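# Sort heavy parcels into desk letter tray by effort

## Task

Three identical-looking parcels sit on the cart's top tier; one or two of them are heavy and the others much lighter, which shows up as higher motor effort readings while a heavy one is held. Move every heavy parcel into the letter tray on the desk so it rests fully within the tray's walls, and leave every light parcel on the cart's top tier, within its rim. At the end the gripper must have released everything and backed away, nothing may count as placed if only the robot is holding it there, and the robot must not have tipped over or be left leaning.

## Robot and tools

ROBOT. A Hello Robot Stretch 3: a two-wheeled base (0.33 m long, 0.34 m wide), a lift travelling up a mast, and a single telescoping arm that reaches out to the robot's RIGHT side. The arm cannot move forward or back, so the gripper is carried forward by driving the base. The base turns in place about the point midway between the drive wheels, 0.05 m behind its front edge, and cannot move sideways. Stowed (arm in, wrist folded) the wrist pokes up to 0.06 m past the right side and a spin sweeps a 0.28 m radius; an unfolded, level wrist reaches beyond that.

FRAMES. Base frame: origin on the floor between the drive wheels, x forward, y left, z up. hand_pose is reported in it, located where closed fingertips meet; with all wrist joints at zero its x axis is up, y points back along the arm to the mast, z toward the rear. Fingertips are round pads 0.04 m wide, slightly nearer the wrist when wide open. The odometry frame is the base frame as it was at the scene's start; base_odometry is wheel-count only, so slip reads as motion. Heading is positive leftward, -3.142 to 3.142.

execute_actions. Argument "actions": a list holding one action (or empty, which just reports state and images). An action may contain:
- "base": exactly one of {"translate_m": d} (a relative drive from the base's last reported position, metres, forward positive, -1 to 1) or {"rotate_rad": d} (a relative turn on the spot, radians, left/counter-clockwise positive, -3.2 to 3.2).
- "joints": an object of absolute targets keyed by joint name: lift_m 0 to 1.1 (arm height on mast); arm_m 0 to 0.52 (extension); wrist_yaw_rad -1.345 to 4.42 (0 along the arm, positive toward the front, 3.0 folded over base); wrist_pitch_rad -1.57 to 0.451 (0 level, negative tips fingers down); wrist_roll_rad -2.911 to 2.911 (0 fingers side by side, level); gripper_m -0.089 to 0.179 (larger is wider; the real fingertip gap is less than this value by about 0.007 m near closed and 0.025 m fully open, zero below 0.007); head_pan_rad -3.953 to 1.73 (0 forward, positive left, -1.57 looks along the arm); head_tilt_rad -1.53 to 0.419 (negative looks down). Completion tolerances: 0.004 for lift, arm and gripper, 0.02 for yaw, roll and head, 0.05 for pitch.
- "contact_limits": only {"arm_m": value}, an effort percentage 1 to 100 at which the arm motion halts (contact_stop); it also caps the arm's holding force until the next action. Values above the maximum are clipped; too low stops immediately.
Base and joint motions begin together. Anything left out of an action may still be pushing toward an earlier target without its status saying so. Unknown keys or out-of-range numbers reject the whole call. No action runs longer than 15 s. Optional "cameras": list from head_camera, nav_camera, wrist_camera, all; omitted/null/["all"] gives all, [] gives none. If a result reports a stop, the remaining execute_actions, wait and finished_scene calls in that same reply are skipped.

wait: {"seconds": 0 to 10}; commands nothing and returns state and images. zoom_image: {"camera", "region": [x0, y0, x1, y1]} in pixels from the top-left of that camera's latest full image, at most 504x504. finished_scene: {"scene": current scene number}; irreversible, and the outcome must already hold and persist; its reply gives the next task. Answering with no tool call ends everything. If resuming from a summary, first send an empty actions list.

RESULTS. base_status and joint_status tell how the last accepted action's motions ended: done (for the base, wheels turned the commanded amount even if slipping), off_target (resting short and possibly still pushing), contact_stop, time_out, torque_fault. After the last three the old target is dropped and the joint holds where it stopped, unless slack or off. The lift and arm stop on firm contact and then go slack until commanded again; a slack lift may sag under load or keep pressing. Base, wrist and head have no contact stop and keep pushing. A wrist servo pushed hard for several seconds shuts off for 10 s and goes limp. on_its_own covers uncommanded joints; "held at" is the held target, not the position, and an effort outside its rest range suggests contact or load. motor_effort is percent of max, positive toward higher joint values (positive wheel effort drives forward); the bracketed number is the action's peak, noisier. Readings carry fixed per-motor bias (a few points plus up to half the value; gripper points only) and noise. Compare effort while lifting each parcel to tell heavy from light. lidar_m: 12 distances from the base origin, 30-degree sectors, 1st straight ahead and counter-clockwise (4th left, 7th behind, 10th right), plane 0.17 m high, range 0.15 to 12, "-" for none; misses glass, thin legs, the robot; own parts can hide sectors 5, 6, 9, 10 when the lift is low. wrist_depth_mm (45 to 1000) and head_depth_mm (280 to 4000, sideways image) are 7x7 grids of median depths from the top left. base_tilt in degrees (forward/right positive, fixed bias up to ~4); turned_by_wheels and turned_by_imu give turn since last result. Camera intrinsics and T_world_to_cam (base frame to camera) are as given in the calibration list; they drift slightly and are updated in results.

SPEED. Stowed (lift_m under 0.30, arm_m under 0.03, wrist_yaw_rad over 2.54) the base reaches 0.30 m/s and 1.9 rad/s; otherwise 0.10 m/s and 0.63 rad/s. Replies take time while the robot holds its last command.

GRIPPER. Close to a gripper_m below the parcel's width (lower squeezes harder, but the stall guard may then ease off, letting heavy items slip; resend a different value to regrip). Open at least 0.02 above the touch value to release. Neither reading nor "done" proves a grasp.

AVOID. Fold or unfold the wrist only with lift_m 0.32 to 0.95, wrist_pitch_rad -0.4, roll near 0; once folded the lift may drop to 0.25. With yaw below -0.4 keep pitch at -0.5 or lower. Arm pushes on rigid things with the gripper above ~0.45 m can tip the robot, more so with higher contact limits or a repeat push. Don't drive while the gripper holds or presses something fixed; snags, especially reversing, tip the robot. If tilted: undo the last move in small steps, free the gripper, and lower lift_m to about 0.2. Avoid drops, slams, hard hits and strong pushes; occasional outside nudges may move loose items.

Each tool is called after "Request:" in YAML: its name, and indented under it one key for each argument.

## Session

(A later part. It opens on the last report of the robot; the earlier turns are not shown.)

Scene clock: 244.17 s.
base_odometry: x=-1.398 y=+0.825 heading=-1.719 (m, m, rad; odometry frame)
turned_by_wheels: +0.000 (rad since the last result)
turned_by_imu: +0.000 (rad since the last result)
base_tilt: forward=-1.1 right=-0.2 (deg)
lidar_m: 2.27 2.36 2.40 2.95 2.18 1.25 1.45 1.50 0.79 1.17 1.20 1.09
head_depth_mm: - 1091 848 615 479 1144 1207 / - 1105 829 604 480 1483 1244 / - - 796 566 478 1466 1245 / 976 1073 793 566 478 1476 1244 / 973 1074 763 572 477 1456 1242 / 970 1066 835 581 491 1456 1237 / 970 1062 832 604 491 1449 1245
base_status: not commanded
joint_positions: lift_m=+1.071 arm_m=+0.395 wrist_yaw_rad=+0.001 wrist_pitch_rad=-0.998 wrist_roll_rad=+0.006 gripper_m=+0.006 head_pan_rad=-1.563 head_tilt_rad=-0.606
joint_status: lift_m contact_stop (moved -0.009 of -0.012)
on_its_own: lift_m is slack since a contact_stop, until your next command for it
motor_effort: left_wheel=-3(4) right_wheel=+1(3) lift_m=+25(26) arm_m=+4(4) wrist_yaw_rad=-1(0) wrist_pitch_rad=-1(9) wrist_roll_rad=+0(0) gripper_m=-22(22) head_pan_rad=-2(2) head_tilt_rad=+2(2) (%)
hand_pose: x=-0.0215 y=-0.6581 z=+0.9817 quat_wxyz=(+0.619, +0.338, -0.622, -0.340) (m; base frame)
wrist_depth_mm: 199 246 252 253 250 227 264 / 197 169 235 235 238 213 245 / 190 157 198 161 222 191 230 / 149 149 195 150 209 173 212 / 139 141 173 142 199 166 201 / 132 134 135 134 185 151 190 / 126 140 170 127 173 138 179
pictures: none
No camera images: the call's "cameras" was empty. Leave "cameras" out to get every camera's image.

Request:
execute_actions:
  actions:
    - {"joints":{"gripper_m":0.06}}
  cameras: ["wrist_camera"]

Request:
execute_actions:
  actions:
    - {"joints":{"lift_m":1.1}}
  cameras: []

Request:
execute_actions:
  actions:
    - {"joints":{"wrist_pitch_rad":-0.4}}
  cameras: []

Request:
execute_actions:
  actions:
    - {"joints":{"arm_m":0.0}}
  cameras: ["wrist_camera","nav_camera"]

Scene clock: 246.83 s.
base_odometry: x=-1.398 y=+0.825 heading=-1.719 (m, m, rad; odometry frame)
turned_by_wheels: +0.000 (rad since the last result)
turned_by_imu: +0.001 (rad since the last result)
base_tilt: forward=-1.0 right=-0.1 (deg)
lidar_m: 2.27 2.36 2.39 2.95 2.18 1.25 1.44 1.50 0.79 1.17 1.19 1.09
head_depth_mm: - 1084 851 614 480 1148 1201 / - 1105 827 605 479 1472 1251 / - - 797 565 479 1463 1248 / 979 1075 749 565 478 1475 1247 / 971 1073 760 573 477 1472 1242 / 971 1066 835 581 490 1462 1244 / 968 1066 830 604 491 1462 1241
base_status: not commanded
joint_positions: lift_m=+1.071 arm_m=+0.395 wrist_yaw_rad=+0.001 wrist_pitch_rad=-1.002 wrist_roll_rad=+0.006 gripper_m=+0.060 head_pan_rad=-1.563 head_tilt_rad=-0.606
joint_status: all done
on_its_own: lift_m is slack since a contact_stop, until your next command for it
motor_effort: left_wheel=-2(3) right_wheel=+1(1) lift_m=+25(25) arm_m=+4(5) wrist_yaw_rad=-1(1) wrist_pitch_rad=+0(1) wrist_roll_rad=+0(0) gripper_m=-1(93) head_pan_rad=-2(2) head_tilt_rad=+2(1) (%)
hand_pose: x=-0.0215 y=-0.6573 z=+0.9813 quat_wxyz=(+0.619, +0.339, -0.622, -0.341) (m; base frame)
wrist_depth_mm: 198 240 248 251 253 224 258 / 196 166 230 231 234 200 239 / 159 157 197 158 219 192 224 / 146 147 195 148 205 171 209 / 137 139 158 140 195 164 198 / 130 131 133 133 - 149 188 / 126 153 169 125 173 137 177
pictures: wrist_camera
camera_calibration (this result's frames):
wrist_camera: T_world_to_cam=[[-0.999756, 0.00374694, 0.0217589, -0.0441462], [-0.00473363, 0.926205, -0.376992, 1.00774], [-0.0215657, -0.377003, -0.925961, 0.832937], [0, 0, 0, 1]] pos_world=[-0.0214023, -0.619185, 1.15214]
Images, in order (width x height): wrist_camera 644x364.

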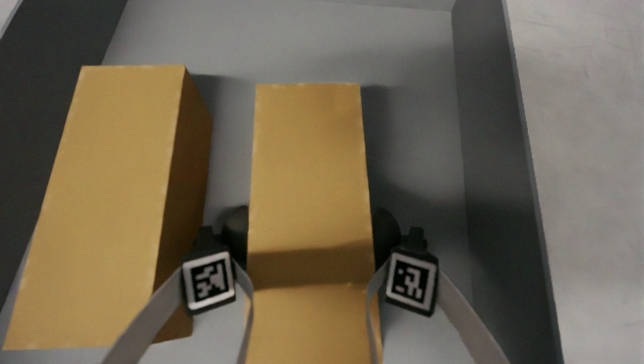

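Scene clock: 247.87 s.
base_odometry: x=-1.398 y=+0.825 heading=-1.719 (m, m, rad; odometry frame)
turned_by_wheels: +0.000 (rad since the last result)
turned_by_imu: +0.000 (rad since the last result)
base_tilt: forward=-1.0 right=-0.2 (deg)
lidar_m: 2.27 2.36 2.40 2.95 2.18 1.24 1.45 1.50 0.79 1.16 1.20 1.09
head_depth_mm: 998 1081 850 612 480 1142 1204 / - 1091 831 606 479 1455 1245 / - 1083 819 567 478 1471 1243 / 973 1073 736 564 478 1467 1253 / 969 1071 762 574 476 1462 1245 / 967 1067 835 580 475 1464 1250 / 967 1065 831 603 490 1463 1236
base_status: not commanded
joint_positions: lift_m=+1.100 arm_m=+0.395 wrist_yaw_rad=+0.001 wrist_pitch_rad=-1.010 wrist_roll_rad=+0.006 gripper_m=+0.060 head_pan_rad=-1.563 head_tilt_rad=-0.606
joint_status: all done
motor_effort: left_wheel=-2(1) right_wheel=+0(1) lift_m=+34(37) arm_m=+3(4) wrist_yaw_rad=+0(0) wrist_pitch_rad=+4(5) wrist_roll_rad=+0(0) gripper_m=+1(2) head_pan_rad=-2(2) head_tilt_rad=+1(2) (%)
hand_pose: x=-0.0215 y=-0.6554 z=+1.0084 quat_wxyz=(+0.617, +0.342, -0.620, -0.343) (m; base frame)
wrist_depth_mm: 216 268 278 277 271 286 293 / 207 256 263 263 265 270 273 / 206 184 240 189 248 248 256 / 211 174 222 177 234 233 237 / 204 165 173 167 221 199 225 / 200 156 161 158 - 189 213 / 189 190 192 150 199 198 204
pictures: none
No camera images: the call's "cameras" was empty. Leave "cameras" out to get every camera's image.

Scene clock: 249.00 s.
base_odometry: x=-1.398 y=+0.825 heading=-1.719 (m, m, rad; odometry frame)
turned_by_wheels: +0.000 (rad since the last result)
turned_by_imu: +0.000 (rad since the last result)
base_tilt: forward=-1.0 right=-0.2 (deg)
lidar_m: 2.28 2.36 2.39 2.94 2.18 1.25 1.45 1.50 0.79 1.17 1.20 1.09
head_depth_mm: 998 1081 850 614 480 1138 1208 / - 1086 830 607 479 1471 1249 / - 1110 819 565 478 1467 1244 / 974 1072 792 565 477 1469 1250 / 973 1067 760 572 477 1467 1242 / 966 1062 836 580 475 1474 1239 / 970 1068 832 604 488 1459 1243
base_status: not commanded
joint_positions: lift_m=+1.100 arm_m=+0.395 wrist_yaw_rad=+0.001 wrist_pitch_rad=-0.419 wrist_roll_rad=+0.006 gripper_m=+0.060 head_pan_rad=-1.563 head_tilt_rad=-0.606
joint_status: all done
motor_effort: left_wheel=-2(2) right_wheel=+0(0) lift_m=+34(34) arm_m=+3(3) wrist_yaw_rad=+0(1) wrist_pitch_rad=+7(9) wrist_roll_rad=+0(0) gripper_m=+0(1) head_pan_rad=-2(2) head_tilt_rad=+1(2) (%)
hand_pose: x=-0.0213 y=-0.7640 z=+1.1121 quat_wxyz=(+0.690, +0.147, -0.693, -0.147) (m; base frame)
wrist_depth_mm: 461 468 472 486 486 492 502 / 498 513 518 526 526 545 560 / 543 542 563 567 580 598 616 / 459 461 477 479 476 488 490 / 384 384 404 388 404 399 403 / 319 292 316 312 - 332 338 / 281 261 282 283 277 291 291
pictures: none
No camera images: the call's "cameras" was empty. Leave "cameras" out to get every camera's image.

Scene clock: 253.10 s.
base_odometry: x=-1.398 y=+0.825 heading=-1.719 (m, m, rad; odometry frame)
turned_by_wheels: +0.000 (rad since the last result)
turned_by_imu: +0.001 (rad since the last result)
base_tilt: forward=-1.1 right=-0.2 (deg)
lidar_m: 2.28 2.36 2.40 2.94 2.18 1.24 1.45 1.50 0.79 1.17 1.20 1.08
head_depth_mm: - - - - - - 1207 / - - - - - - 1250 / - - - - - 1416 1249 / 981 1071 751 - 478 1467 1243 / 974 1073 768 571 476 1461 1239 / 969 1067 835 580 490 1459 1250 / 968 1064 836 604 490 1458 1249
base_status: not commanded
joint_positions: lift_m=+1.100 arm_m=+0.002 wrist_yaw_rad=+0.001 wrist_pitch_rad=-0.418 wrist_roll_rad=+0.006 gripper_m=+0.060 head_pan_rad=-1.563 head_tilt_rad=-0.606
joint_status: all done
joint sent to its limit — the command would take arm_m past its lower limit, so that joint was sent only as far as its limit.
motor_effort: left_wheel=-2(1) right_wheel=+0(0) lift_m=+34(34) arm_m=-3(3) wrist_yaw_rad=-1(1) wrist_pitch_rad=+7(7) wrist_roll_rad=+0(0) gripper_m=+0(0) head_pan_rad=-2(2) head_tilt_rad=+2(2) (%)
hand_pose: x=-0.0213 y=-0.3715 z=+1.1123 quat_wxyz=(+0.690, +0.147, -0.693, -0.147) (m; base frame)
wrist_depth_mm: 816 802 813 825 850 831 875 / 804 824 825 859 869 910 975 / 589 597 514 601 606 624 - / 466 452 429 444 473 483 486 / 380 375 403 364 407 398 399 / 323 327 322 330 - 335 339 / 282 284 284 288 290 288 292
pictures: nav_camera (sideways: a quarter turn counterclockwise sets it upright), wrist_camera
camera_calibration (this result's frames):
nav_camera: T_world_to_cam=[[-0.0212909, -0.598567, 0.80079, -1.00759], [-0.998892, -0.0208818, -0.0421665, 0.108175], [0.0419614, -0.8008, -0.59746, 0.735882], [0, 0, 0, 1]] pos_world=[0.0557236, -0.0115585, 1.25109]
wrist_camera: T_world_to_cam=[[-0.999772, 0.0145081, 0.015656, -0.0370892], [-0.00472392, 0.564901, -0.825145, 1.15667], [-0.0208153, -0.825031, -0.564703, 0.493711], [0, 0, 0, 1]] pos_world=[-0.0213399, -0.245541, 1.23381]
Images, in order (width x height): nav_camera 672x504, wrist_camera 644x364.

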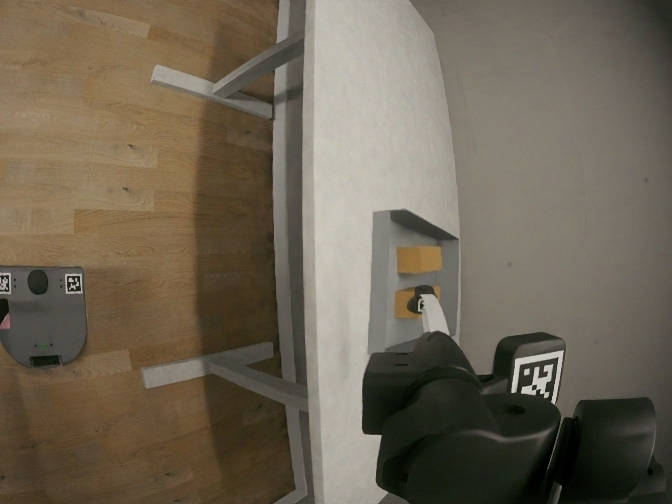

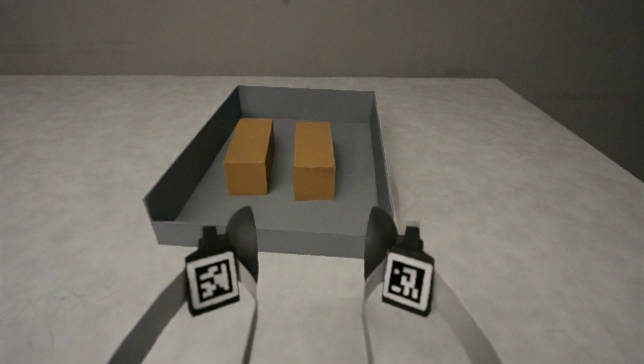

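Request:
finished_scene:
  scene: 2

The scene is finished: the task was done.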